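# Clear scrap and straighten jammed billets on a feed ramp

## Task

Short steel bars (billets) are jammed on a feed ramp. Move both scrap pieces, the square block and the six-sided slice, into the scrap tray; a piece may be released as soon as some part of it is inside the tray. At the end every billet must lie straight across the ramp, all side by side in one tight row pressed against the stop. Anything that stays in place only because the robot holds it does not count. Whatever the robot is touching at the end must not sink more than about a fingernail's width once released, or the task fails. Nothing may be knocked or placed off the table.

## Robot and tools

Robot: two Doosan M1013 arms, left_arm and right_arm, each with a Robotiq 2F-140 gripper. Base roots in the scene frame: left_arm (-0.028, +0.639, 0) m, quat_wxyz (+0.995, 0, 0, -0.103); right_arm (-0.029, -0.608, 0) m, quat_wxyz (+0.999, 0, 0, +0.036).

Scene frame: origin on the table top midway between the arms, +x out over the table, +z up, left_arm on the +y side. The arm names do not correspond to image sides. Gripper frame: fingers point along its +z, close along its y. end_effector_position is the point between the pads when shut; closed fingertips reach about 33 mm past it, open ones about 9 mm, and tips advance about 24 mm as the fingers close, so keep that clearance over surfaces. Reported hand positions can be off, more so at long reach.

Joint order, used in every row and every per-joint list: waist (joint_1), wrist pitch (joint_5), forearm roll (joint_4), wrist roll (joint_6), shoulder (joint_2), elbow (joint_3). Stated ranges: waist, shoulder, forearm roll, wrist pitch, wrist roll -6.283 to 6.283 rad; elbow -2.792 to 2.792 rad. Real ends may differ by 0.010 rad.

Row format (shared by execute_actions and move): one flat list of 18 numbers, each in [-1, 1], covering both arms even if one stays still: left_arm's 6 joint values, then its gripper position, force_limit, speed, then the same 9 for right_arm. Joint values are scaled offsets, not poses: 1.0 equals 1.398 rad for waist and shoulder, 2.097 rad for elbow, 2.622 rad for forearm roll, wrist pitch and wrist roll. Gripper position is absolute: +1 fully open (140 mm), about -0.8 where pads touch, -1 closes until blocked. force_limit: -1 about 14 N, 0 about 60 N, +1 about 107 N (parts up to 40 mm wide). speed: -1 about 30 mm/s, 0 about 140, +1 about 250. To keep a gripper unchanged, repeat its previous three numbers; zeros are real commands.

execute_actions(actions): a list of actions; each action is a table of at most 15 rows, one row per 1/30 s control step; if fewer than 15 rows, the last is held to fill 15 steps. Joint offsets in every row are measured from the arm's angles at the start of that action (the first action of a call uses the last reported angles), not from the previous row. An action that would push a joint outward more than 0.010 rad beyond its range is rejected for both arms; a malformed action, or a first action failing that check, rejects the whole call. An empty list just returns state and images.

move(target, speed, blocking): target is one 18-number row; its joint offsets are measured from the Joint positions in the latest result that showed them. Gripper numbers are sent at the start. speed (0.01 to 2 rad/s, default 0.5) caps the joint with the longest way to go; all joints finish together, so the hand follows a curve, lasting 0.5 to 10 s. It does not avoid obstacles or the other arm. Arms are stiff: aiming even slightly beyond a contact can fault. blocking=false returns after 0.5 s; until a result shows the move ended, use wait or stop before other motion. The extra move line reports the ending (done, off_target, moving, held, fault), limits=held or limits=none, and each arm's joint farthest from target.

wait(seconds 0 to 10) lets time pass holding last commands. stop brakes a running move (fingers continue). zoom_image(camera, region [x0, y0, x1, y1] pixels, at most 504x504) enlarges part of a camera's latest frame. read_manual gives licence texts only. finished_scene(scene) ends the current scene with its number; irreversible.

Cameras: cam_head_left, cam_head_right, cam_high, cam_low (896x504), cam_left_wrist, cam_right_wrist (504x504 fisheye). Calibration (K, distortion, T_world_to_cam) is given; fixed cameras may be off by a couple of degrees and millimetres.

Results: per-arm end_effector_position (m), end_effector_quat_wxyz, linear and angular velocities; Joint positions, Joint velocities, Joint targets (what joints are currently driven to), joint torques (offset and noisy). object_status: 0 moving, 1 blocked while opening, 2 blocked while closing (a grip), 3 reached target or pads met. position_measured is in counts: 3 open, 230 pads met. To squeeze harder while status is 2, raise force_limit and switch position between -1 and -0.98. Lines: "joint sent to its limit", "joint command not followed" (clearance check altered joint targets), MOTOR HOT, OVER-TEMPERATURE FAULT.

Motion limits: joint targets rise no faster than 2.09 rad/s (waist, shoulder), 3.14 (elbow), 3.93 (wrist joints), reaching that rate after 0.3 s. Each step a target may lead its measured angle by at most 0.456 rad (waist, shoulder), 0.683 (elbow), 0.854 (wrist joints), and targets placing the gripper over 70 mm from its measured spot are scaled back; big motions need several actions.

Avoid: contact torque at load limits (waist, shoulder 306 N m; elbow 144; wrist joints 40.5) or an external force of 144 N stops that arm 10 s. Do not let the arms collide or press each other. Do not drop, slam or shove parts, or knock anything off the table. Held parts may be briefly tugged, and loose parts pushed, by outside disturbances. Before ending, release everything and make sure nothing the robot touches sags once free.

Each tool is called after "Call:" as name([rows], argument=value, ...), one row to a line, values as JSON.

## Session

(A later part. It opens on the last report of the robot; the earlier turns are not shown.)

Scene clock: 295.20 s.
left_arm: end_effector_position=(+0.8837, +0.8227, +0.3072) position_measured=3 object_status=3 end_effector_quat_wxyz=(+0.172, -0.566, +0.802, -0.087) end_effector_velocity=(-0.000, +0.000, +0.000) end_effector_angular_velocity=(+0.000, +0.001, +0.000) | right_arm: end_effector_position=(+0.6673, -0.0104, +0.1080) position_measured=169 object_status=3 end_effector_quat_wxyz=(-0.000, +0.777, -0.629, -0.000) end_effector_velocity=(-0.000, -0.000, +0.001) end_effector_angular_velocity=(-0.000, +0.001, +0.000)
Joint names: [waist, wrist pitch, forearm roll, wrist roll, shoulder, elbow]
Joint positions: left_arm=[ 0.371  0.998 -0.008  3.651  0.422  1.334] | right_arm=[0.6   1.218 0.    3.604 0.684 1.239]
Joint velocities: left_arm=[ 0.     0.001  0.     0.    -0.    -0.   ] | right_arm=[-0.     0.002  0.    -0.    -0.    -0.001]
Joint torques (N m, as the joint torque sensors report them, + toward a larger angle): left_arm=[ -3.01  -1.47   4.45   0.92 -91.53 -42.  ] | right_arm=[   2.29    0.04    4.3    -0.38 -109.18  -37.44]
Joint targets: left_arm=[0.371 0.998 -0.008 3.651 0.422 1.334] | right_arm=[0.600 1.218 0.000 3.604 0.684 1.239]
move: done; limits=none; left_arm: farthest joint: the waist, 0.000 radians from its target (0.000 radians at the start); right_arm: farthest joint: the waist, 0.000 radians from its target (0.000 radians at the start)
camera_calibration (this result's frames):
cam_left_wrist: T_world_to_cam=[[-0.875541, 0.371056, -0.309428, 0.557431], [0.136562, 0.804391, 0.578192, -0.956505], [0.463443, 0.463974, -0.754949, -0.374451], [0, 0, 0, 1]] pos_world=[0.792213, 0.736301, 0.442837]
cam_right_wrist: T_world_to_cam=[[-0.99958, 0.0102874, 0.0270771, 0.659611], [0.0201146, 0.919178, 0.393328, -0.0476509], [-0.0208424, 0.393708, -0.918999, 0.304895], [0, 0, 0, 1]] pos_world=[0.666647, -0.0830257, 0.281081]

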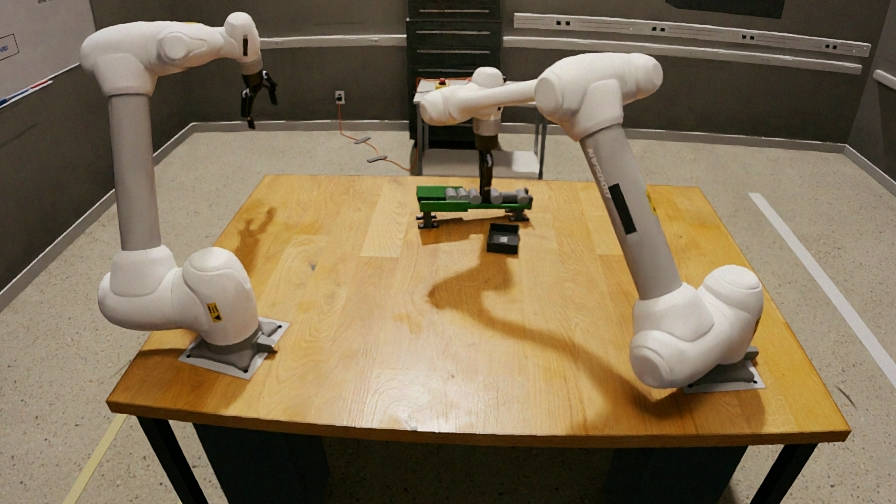

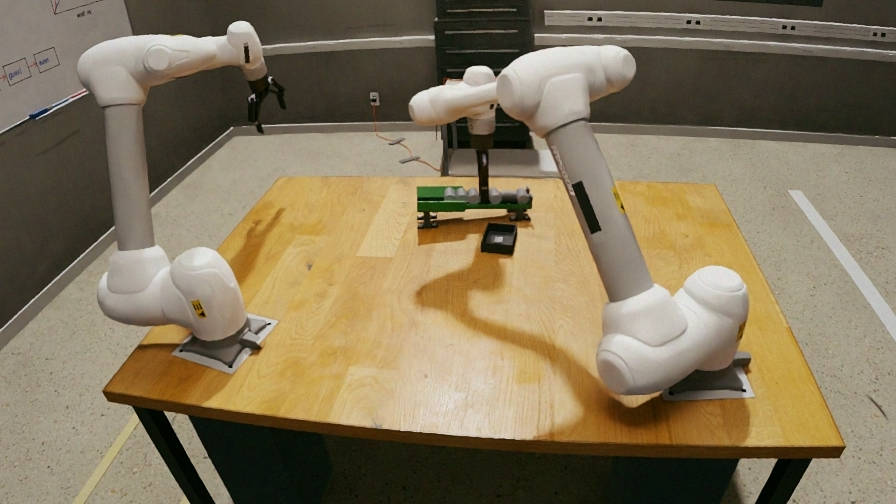

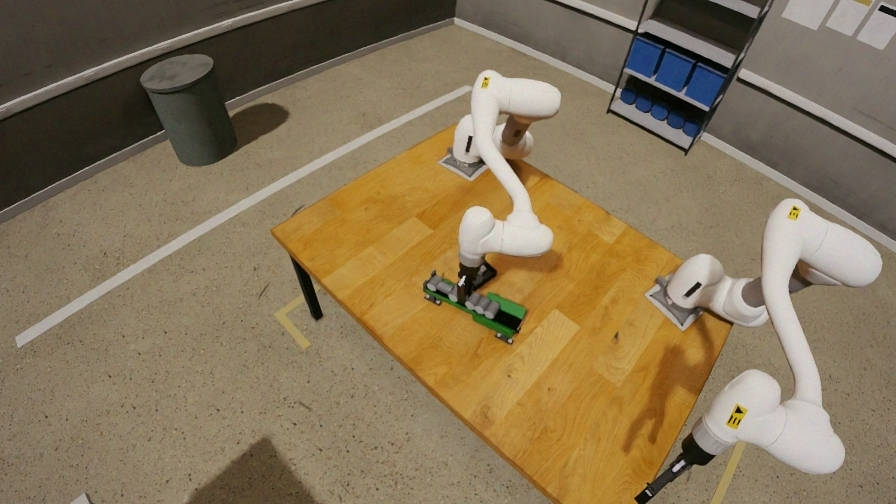

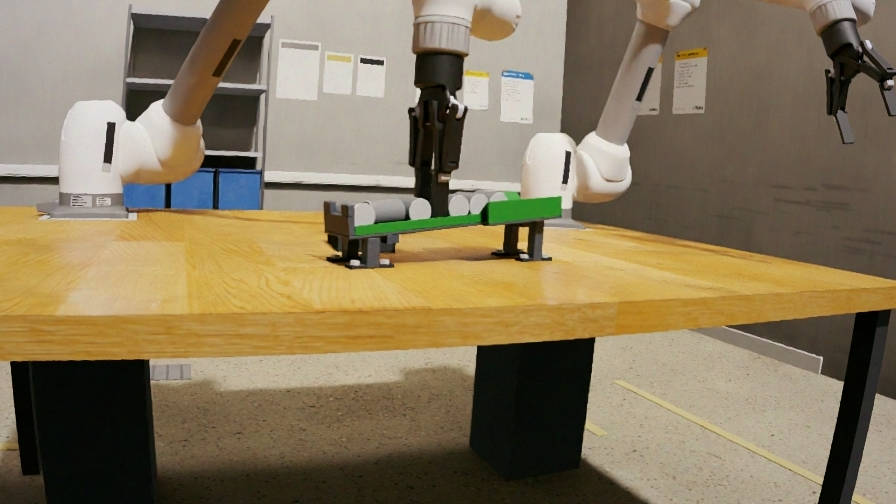

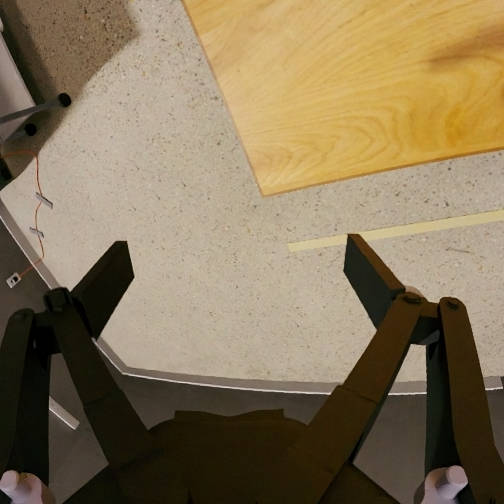

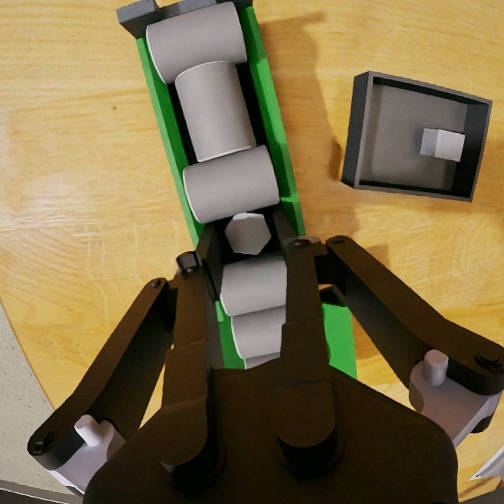

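Call:
execute_actions([
  [[0,0,0,0,0,0,1,0,0,0,-0.0003,0,0,0.00022,0.00022,-0.315,0,0.5],[0,0,0,0,0,0,1,0,0,0,-0.0006,0,0,0.00045,0.00045,-0.315,0,0.5],[0,0,0,0,0,0,1,0,0,0,-0.0009,0,0,0.00068,0.00068,-0.315,0,0.5],[0,0,0,0,0,0,1,0,0,0,-0.0012,0,0,0.0009,0.0009,-0.315,0,0.5],[0,0,0,0,0,0,1,0,0,0,-0.00145,0,0,0.0011,0.0011,-0.315,0,0.5],[0,0,0,0,0,0,1,0,0,0,-0.00168,0,0,0.00126,0.00126,-0.315,0,0.5],[0,0,0,0,0,0,1,0,0,0,-0.00168,0,0,0.00126,0.00126,-0.315,0,0.5],[0,0,0,0,0,0,1,0,0,0,-0.00168,0,0,0.00126,0.00126,-0.315,0,0.5],[0,0,0,0,0,0,1,0,0,0,-0.00168,0,0,0.00126,0.00126,-1,0.2,-0.8]],
  [[0,0,0,0,0,0,1,0,0,0,0,0,0,0,0,-1,0.2,-0.8]],
])

Scene clock: 325.93 s.
left_arm: end_effector_position=(+0.8837, +0.8227, +0.3072) position_measured=3 object_status=3 end_effector_quat_wxyz=(+0.172, -0.566, +0.802, -0.087) end_effector_velocity=(-0.000, +0.000, -0.001) end_effector_angular_velocity=(+0.000, +0.002, +0.000) | right_arm: end_effector_position=(+0.6673, -0.0104, +0.1051) position_measured=189 object_status=2 end_effector_quat_wxyz=(-0.000, +0.777, -0.629, -0.000) end_effector_velocity=(-0.001, -0.001, -0.002) end_effector_angular_velocity=(-0.003, +0.001, +0.001)
Joint names: [waist, wrist pitch, forearm roll, wrist roll, shoulder, elbow]
Joint positions: left_arm=[ 0.371  0.998 -0.008  3.651  0.422  1.334] | right_arm=[0.6   1.214 0.    3.604 0.686 1.241]
Joint velocities: left_arm=[0.    0.001 0.001 0.    0.001 0.   ] | right_arm=[ 0.    -0.    -0.001 -0.     0.     0.003]
Joint torques (N m, as the joint torque sensors report them, + toward a larger angle): left_arm=[ -3.15  -1.47   4.51   0.85 -91.67 -42.47] | right_arm=[  2.42  -0.56   4.57  -0.39 -91.77 -28.67]
Joint targets: left_arm=[0.371 0.998 -0.008 3.651 0.422 1.334] | right_arm=[0.600 1.214 0.000 3.604 0.686 1.241]
camera_calibration (this result's frames):
cam_left_wrist: T_world_to_cam=[[-0.875541, 0.371056, -0.309429, 0.557431], [0.136562, 0.804391, 0.578192, -0.956505], [0.463443, 0.463974, -0.754949, -0.374451], [0, 0, 0, 1]] pos_world=[0.792213, 0.736301, 0.442837]
cam_right_wrist: T_world_to_cam=[[-0.999579, 0.0103126, 0.0271157, 0.659671], [0.0201542, 0.919154, 0.393383, -0.0465169], [-0.0208667, 0.393764, -0.918975, 0.302156], [0, 0, 0, 1]] pos_world=[0.666636, -0.0830249, 0.278085]

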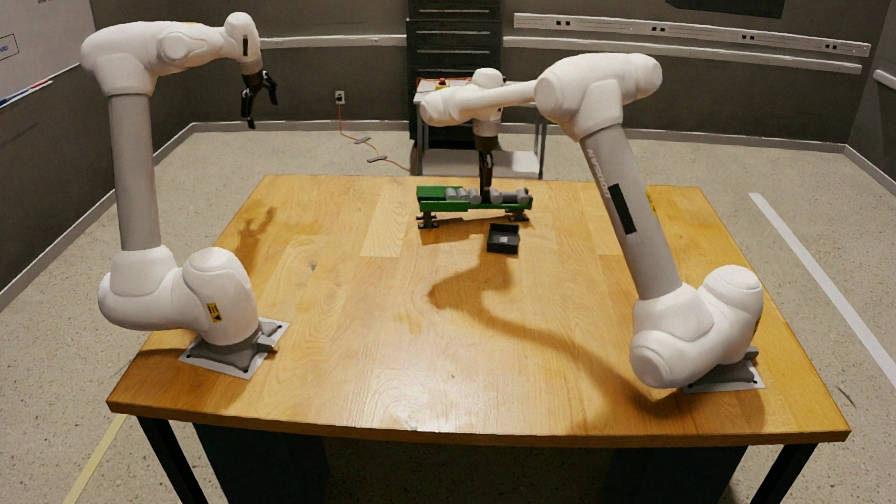

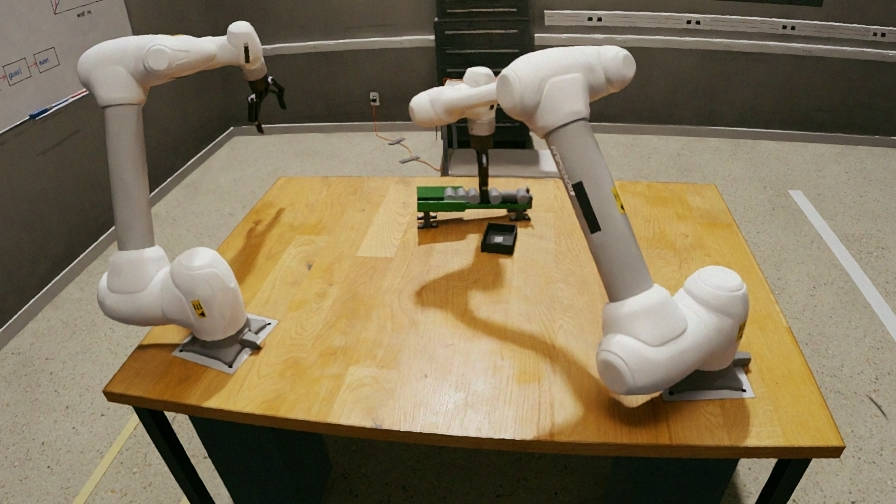

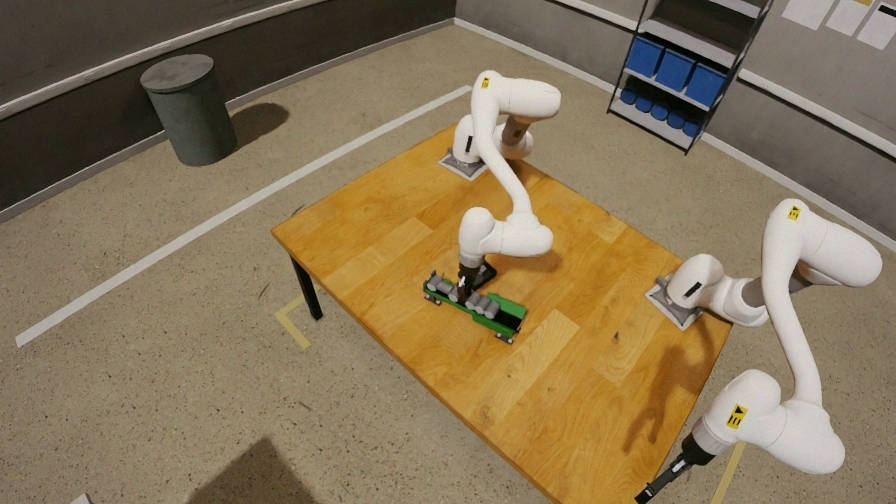

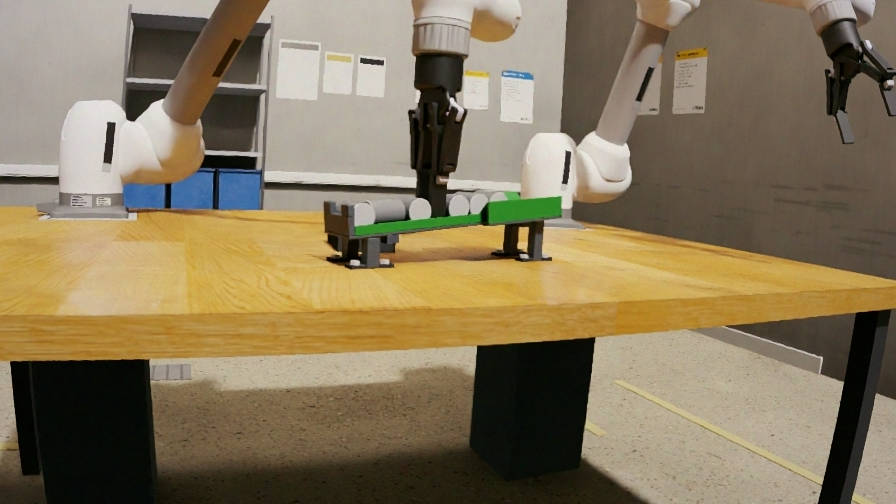

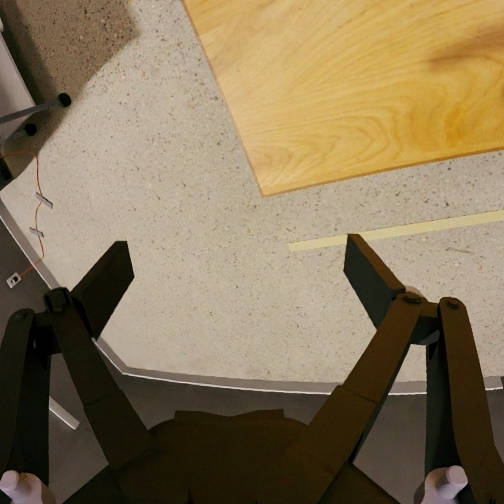

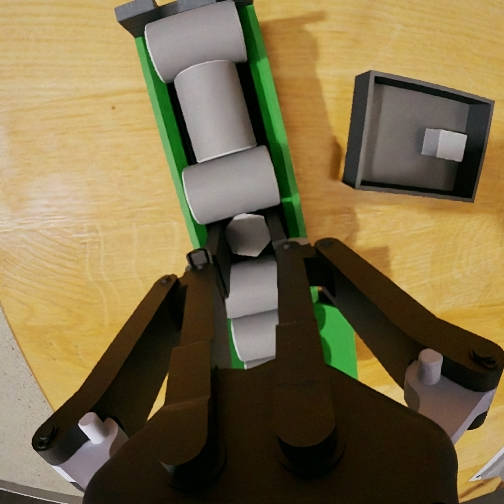

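Call:
move(target=[0,0,0,0,0,0,1,0,0,0.00418,0.03557,0,0.00223,-0.01912,-0.03168,-1,0.2,-0.8], speed=0.065)

Scene clock: 407.17 s.
left_arm: end_effector_position=(+0.8837, +0.8227, +0.3072) position_measured=3 object_status=3 end_effector_quat_wxyz=(+0.172, -0.566, +0.802, -0.087) end_effector_velocity=(-0.001, -0.001, -0.001) end_effector_angular_velocity=(+0.000, +0.001, -0.001) | right_arm: end_effector_position=(+0.6660, -0.0045, +0.1649) position_measured=189 object_status=2 end_effector_quat_wxyz=(-0.000, +0.777, -0.629, -0.000) end_effector_velocity=(+0.000, +0.000, +0.001) end_effector_angular_velocity=(+0.001, -0.000, -0.001)
Joint names: [waist, wrist pitch, forearm roll, wrist roll, shoulder, elbow]
Joint positions: left_arm=[ 0.371  0.998 -0.008  3.651  0.422  1.334] | right_arm=[0.606 1.307 0.    3.609 0.659 1.175]
Joint velocities: left_arm=[-0.001 -0.001  0.     0.    -0.     0.002] | right_arm=[-0.     0.     0.001  0.001 -0.001 -0.001]
Joint torques (N m, as the joint torque sensors report them, + toward a larger angle): left_arm=[ -2.81  -1.48   4.49   0.86 -90.79 -42.22] | right_arm=[   2.17    0.08    4.47   -0.42 -109.37  -39.05]
Joint targets: left_arm=[0.371 0.998 -0.008 3.651 0.422 1.334] | right_arm=[0.606 1.307 0.000 3.609 0.659 1.175]
move: done; limits=none; left_arm: farthest joint: the waist, 0.000 radians from its target (0.000 radians at the start); right_arm: farthest joint: the waist, 0.000 radians from its target (0.006 radians at the start)
camera_calibration (this result's frames):
cam_left_wrist: T_world_to_cam=[[-0.875541, 0.371056, -0.309428, 0.557432], [0.136562, 0.804391, 0.578192, -0.956505], [0.463443, 0.463974, -0.754949, -0.374451], [0, 0, 0, 1]] pos_world=[0.792213, 0.736301, 0.442837]
cam_right_wrist: T_world_to_cam=[[-0.999577, 0.0102775, 0.0272116, 0.656691], [0.0201585, 0.919176, 0.39333, -0.0754188], [-0.0209698, 0.393712, -0.918994, 0.35493], [0, 0, 0, 1]] pos_world=[0.665377, -0.0771665, 0.337974]

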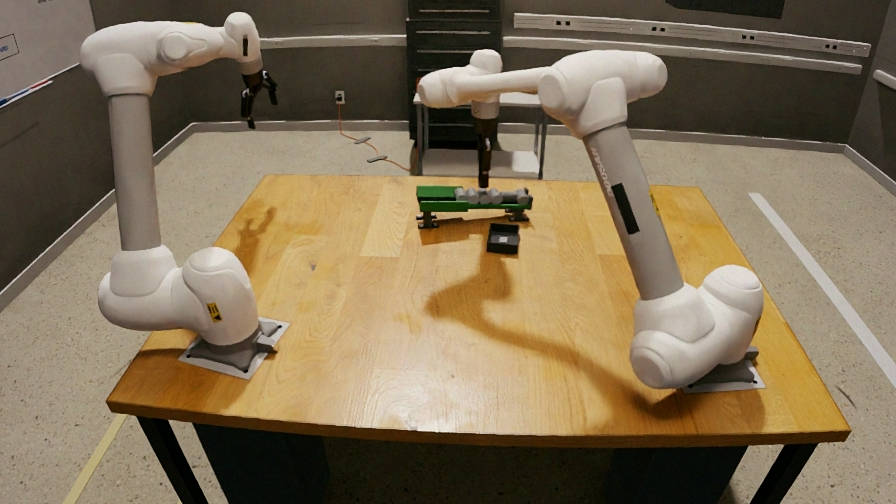

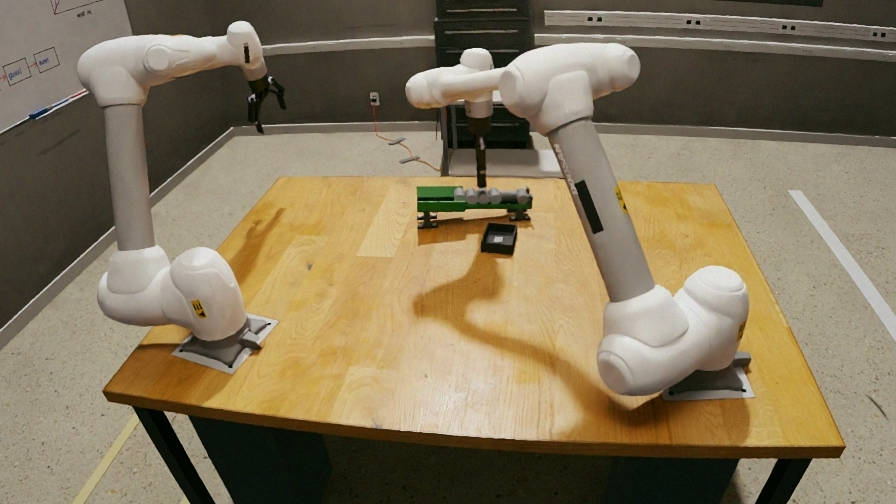

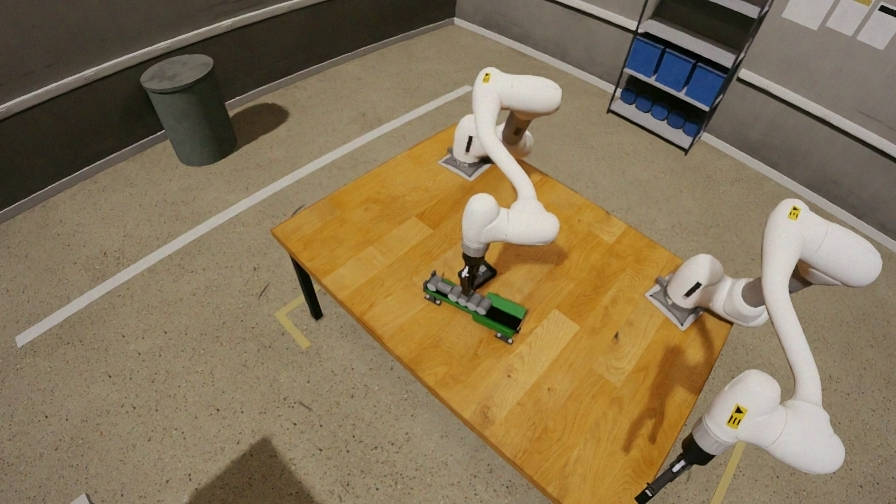

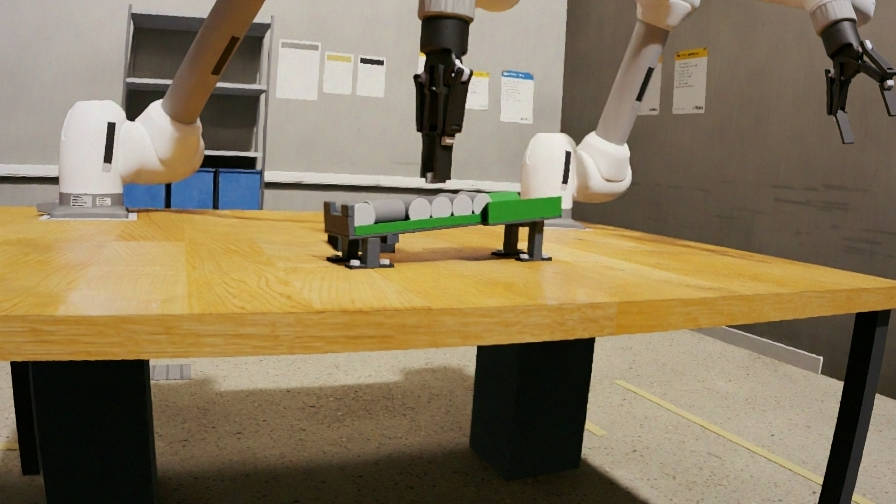

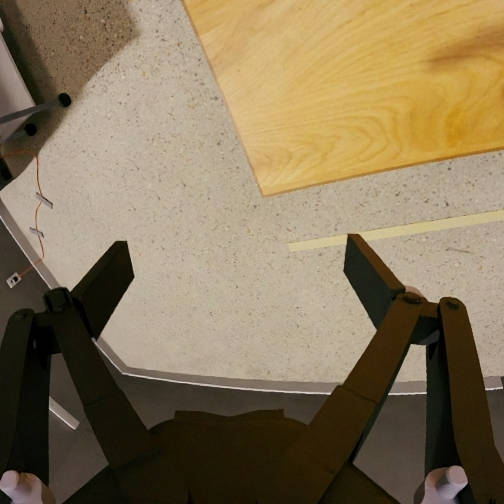

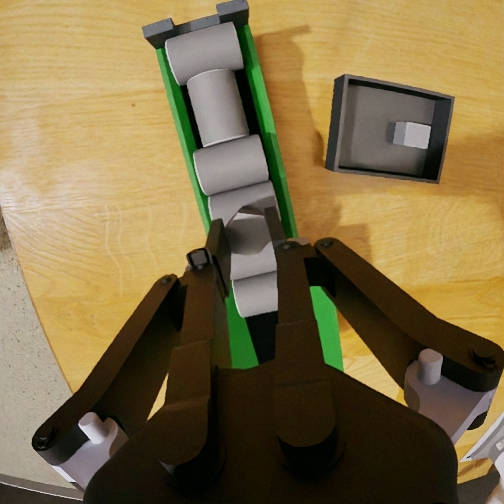

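Call:
zoom_image(camera="cam_low", region=[390, 150, 500, 240])

Call:
zoom_image(camera="cam_right_wrist", region=[140, 0, 300, 160])

Call:
zoom_image(camera="cam_right_wrist", region=[320, 60, 460, 200])

Region (390, 150, 500, 240) of cam_low's 896x504 image, scaled by 4.582, with more detail than that image has; it fills the top 412 rows of this view, and the rest is white.

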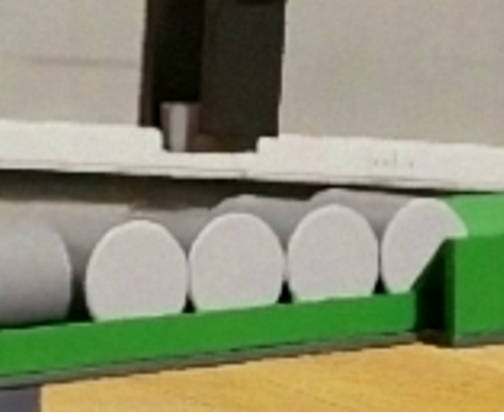

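Region (140, 0, 300, 160) of cam_right_wrist's 504x504 image, scaled by 3.150, with more detail than that image has.

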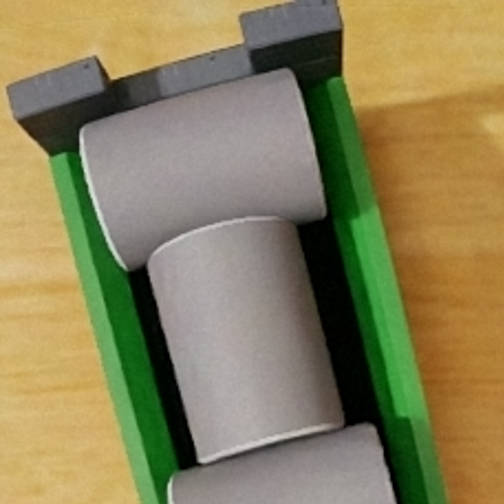

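Region (320, 60, 460, 200) of cam_right_wrist's 504x504 image, scaled by 3.600, with more detail than that image has.

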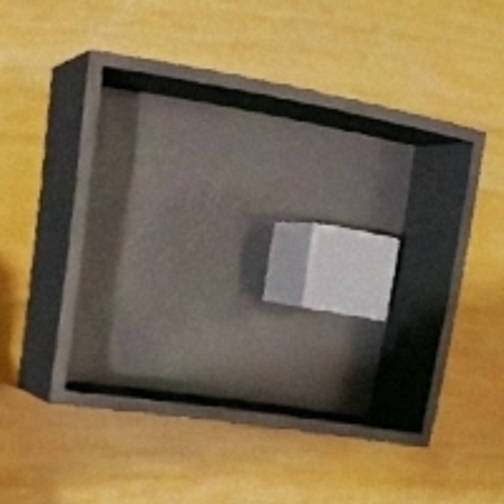

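Call:
move(target=[0,0,0,0,0,0,1,0,0,0.0245,-0.07421,0,0.12786,-0.14565,0.18989,-1,0.2,-0.8], speed=0.5)

Scene clock: 461.57 s.
left_arm: end_effector_position=(+0.8837, +0.8227, +0.3072) position_measured=3 object_status=3 end_effector_quat_wxyz=(+0.172, -0.566, +0.802, -0.087) end_effector_velocity=(+0.000, +0.001, +0.001) end_effector_angular_velocity=(+0.001, -0.000, +0.000) | right_arm: end_effector_position=(+0.5349, -0.0759, +0.1299) position_measured=189 object_status=2 end_effector_quat_wxyz=(+0.000, -0.674, +0.739, +0.000) end_effector_velocity=(-0.001, -0.001, -0.001) end_effector_angular_velocity=(-0.002, +0.001, +0.001)
Joint names: [waist, wrist pitch, forearm roll, wrist roll, shoulder, elbow]
Joint positions: left_arm=[ 0.371  0.998 -0.008  3.651  0.422  1.334] | right_arm=[0.64  1.113 0.    3.945 0.455 1.573]
Joint velocities: left_arm=[ 0.001  0.     0.001 -0.     0.    -0.001] | right_arm=[ 0.     0.    -0.001 -0.001  0.001  0.001]
Joint torques (N m, as the joint torque sensors report them, + toward a larger angle): left_arm=[ -2.62  -1.43   4.56   0.84 -91.22 -42.48] | right_arm=[  2.11   0.06   4.11  -0.39 -88.65 -36.8 ]
Joint targets: left_arm=[0.371 0.998 -0.008 3.651 0.422 1.334] | right_arm=[0.640 1.113 0.000 3.945 0.455 1.573]
move: done; limits=none; left_arm: farthest joint: the waist, 0.000 radians from its target (0.000 radians at the start); right_arm: farthest joint: the waist, 0.000 radians from its target (0.034 radians at the start)
camera_calibration (this result's frames):
cam_left_wrist: T_world_to_cam=[[-0.875541, 0.371056, -0.309428, 0.557431], [0.136562, 0.804391, 0.578192, -0.956505], [0.463443, 0.463974, -0.754949, -0.374451], [0, 0, 0, 1]] pos_world=[0.792212, 0.736301, 0.442837]
cam_right_wrist: T_world_to_cam=[[-0.951572, 0.306197, 0.0274459, 0.524113], [0.291885, 0.87184, 0.393316, -0.142341], [0.0965036, 0.38228, -0.918994, 0.284415], [0, 0, 0, 1]] pos_world=[0.512832, -0.145109, 0.302976]

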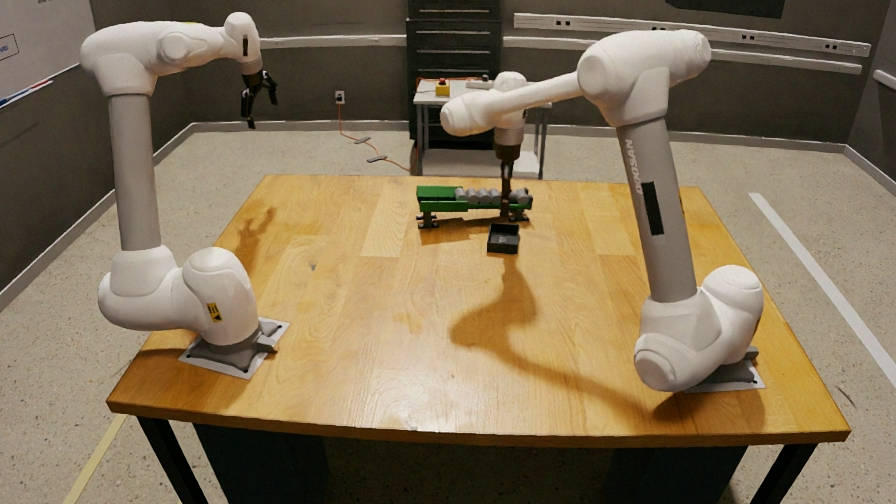

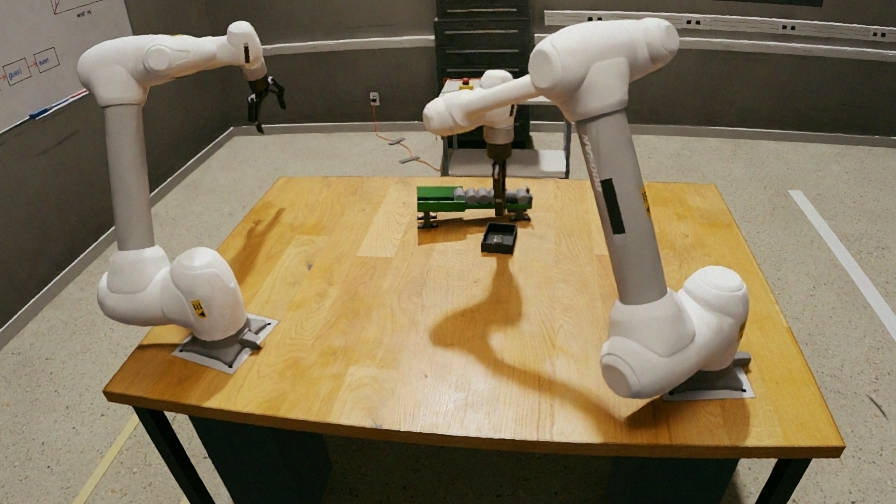

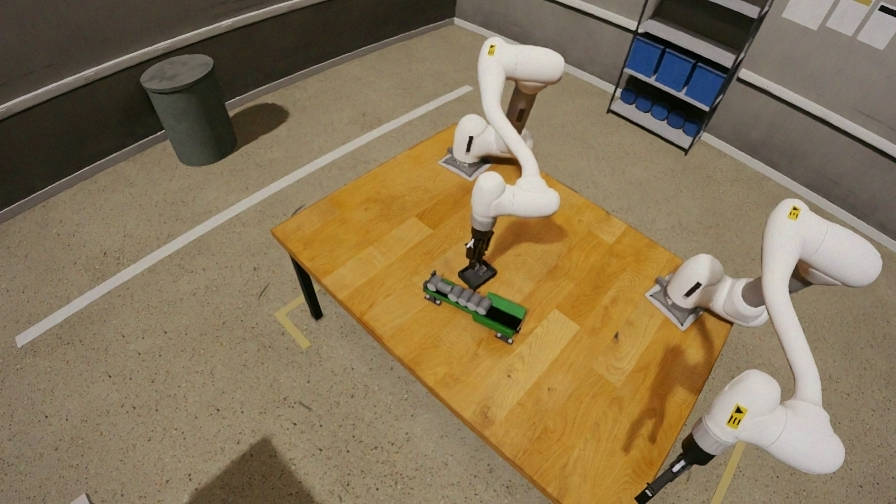

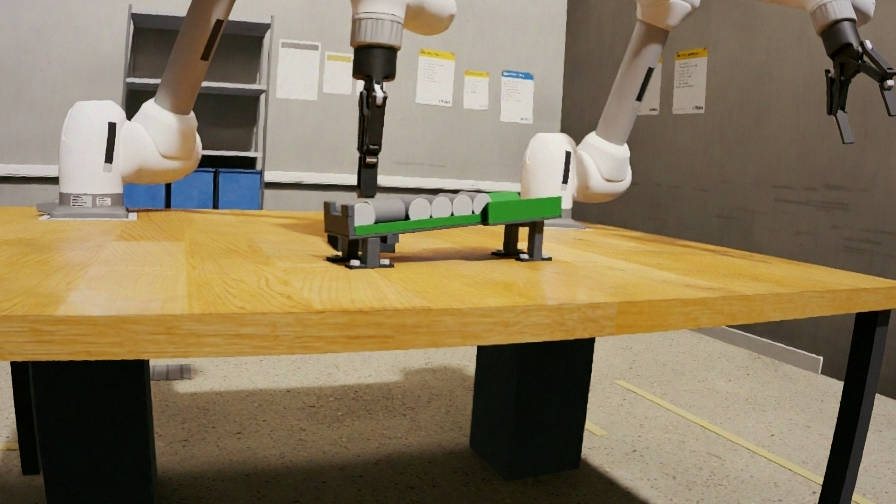

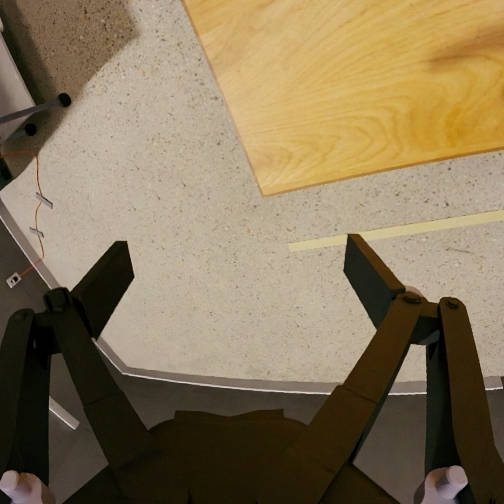

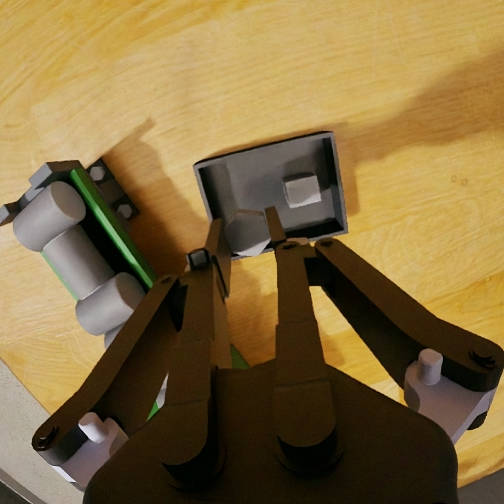

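Call:
zoom_image(camera="cam_right_wrist", region=[185, 115, 355, 275])

Call:
zoom_image(camera="cam_head_right", region=[455, 175, 545, 260])

Region (185, 115, 355, 275) of cam_right_wrist's 504x504 image, scaled by 2.965, with more detail than that image has; it fills the top 474 rows of this view, and the rest is white.

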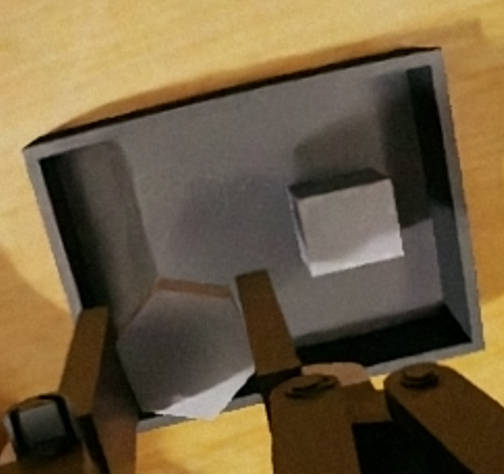

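Region (455, 175, 545, 260) of cam_head_right's 896x504 image, scaled by 5.600, with more detail than that image has.

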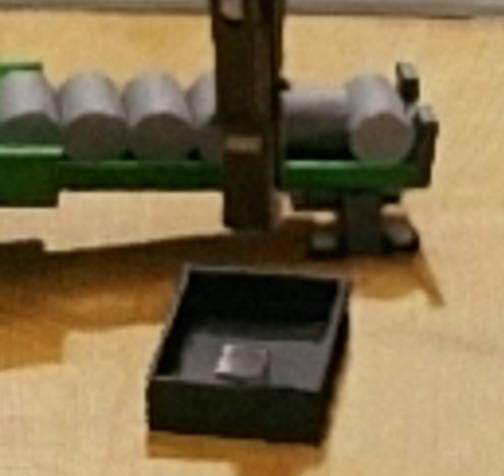

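Call:
move(target=[0,0,0,0,0,0,1,0,0,0.00169,-0.04539,0,0.0009,0.0400,0.03009,-1,0.2,-0.8], speed=0.15)

Scene clock: 499.53 s.
left_arm: end_effector_position=(+0.8837, +0.8227, +0.3072) position_measured=3 object_status=3 end_effector_quat_wxyz=(+0.172, -0.566, +0.802, -0.087) end_effector_velocity=(-0.000, -0.001, +0.000) end_effector_angular_velocity=(+0.001, +0.001, -0.001) | right_arm: end_effector_position=(+0.5320, -0.0760, +0.0561) position_measured=189 object_status=2 end_effector_quat_wxyz=(+0.000, -0.674, +0.739, +0.000) end_effector_velocity=(-0.001, -0.001, -0.001) end_effector_angular_velocity=(-0.002, +0.002, +0.000)
Joint names: [waist, wrist pitch, forearm roll, wrist roll, shoulder, elbow]
Joint positions: left_arm=[ 0.371  0.998 -0.008  3.651  0.422  1.334] | right_arm=[0.642 0.994 0.    3.947 0.511 1.636]
Joint velocities: left_arm=[-0.001  0.001  0.001  0.    -0.    -0.   ] | right_arm=[ 0.     0.    -0.001  0.    -0.     0.003]
Joint torques (N m, as the joint torque sensors report them, + toward a larger angle): left_arm=[ -2.3   -1.45   4.45   0.93 -91.49 -42.13] | right_arm=[  3.02   0.09   3.9   -0.4  -89.85 -33.81]
Joint targets: left_arm=[0.371 0.998 -0.008 3.651 0.422 1.334] | right_arm=[0.642 0.994 0.000 3.947 0.511 1.636]
move: done; limits=none; left_arm: farthest joint: the waist, 0.000 radians from its target (0.000 radians at the start); right_arm: farthest joint: the waist, 0.000 radians from its target (0.002 radians at the start)
camera_calibration (this result's frames):
cam_left_wrist: T_world_to_cam=[[-0.875541, 0.371056, -0.309428, 0.557431], [0.136562, 0.804391, 0.578192, -0.956505], [0.463443, 0.463974, -0.754949, -0.374451], [0, 0, 0, 1]] pos_world=[0.792213, 0.736301, 0.442837]
cam_right_wrist: T_world_to_cam=[[-0.95156, 0.306238, 0.0274153, 0.523422], [0.291911, 0.871831, 0.393317, -0.112382], [0.0965471, 0.382268, -0.918994, 0.216813], [0, 0, 0, 1]] pos_world=[0.50994, -0.145194, 0.229102]

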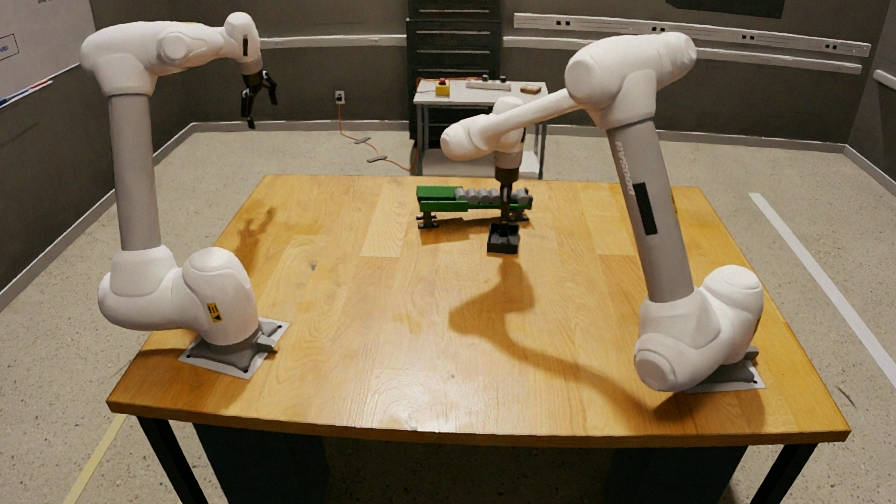

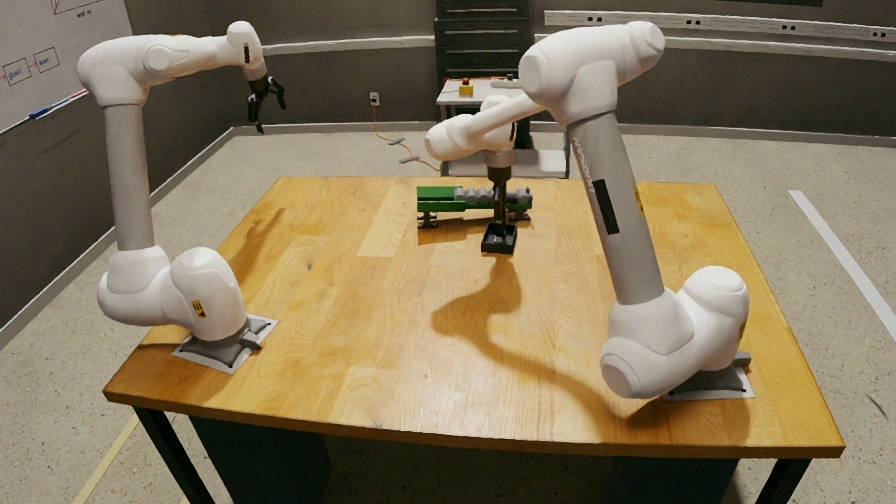

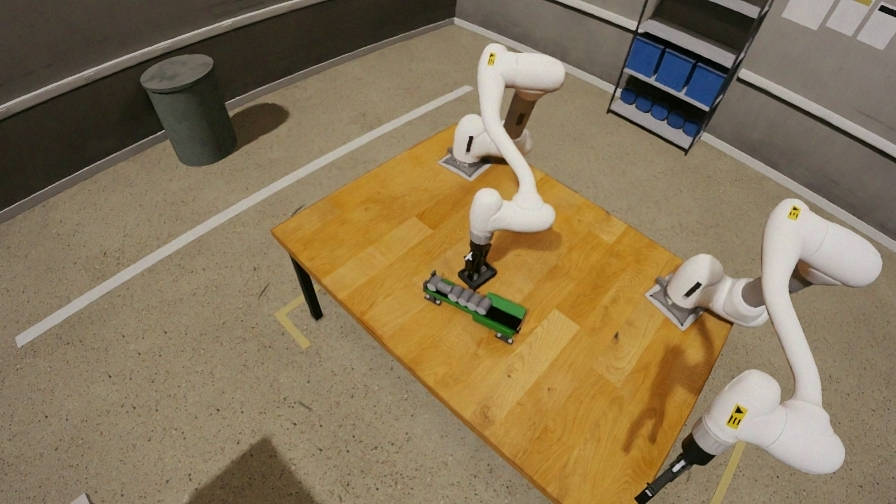

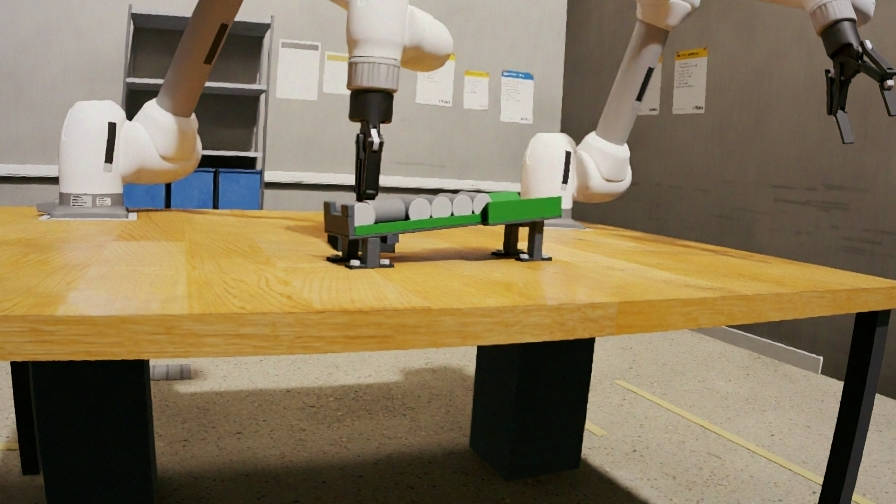

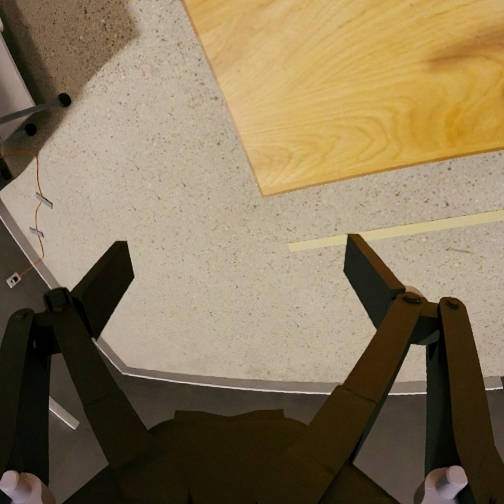

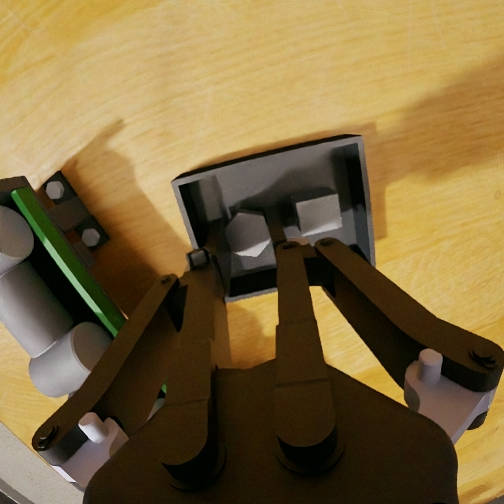

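Call:
zoom_image(camera="cam_right_wrist", region=[165, 125, 385, 305])

Region (165, 125, 385, 305) of cam_right_wrist's 504x504 image, scaled by 2.291, with more detail than that image has; it fills the top 412 rows of this view, and the rest is white.

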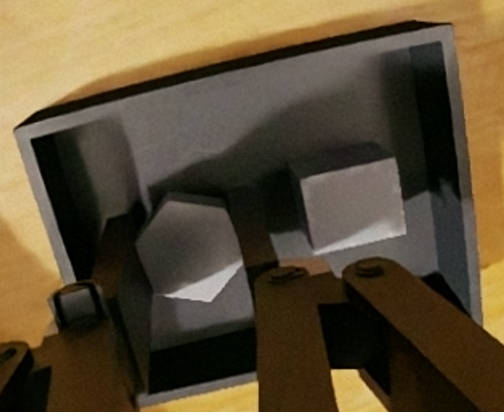

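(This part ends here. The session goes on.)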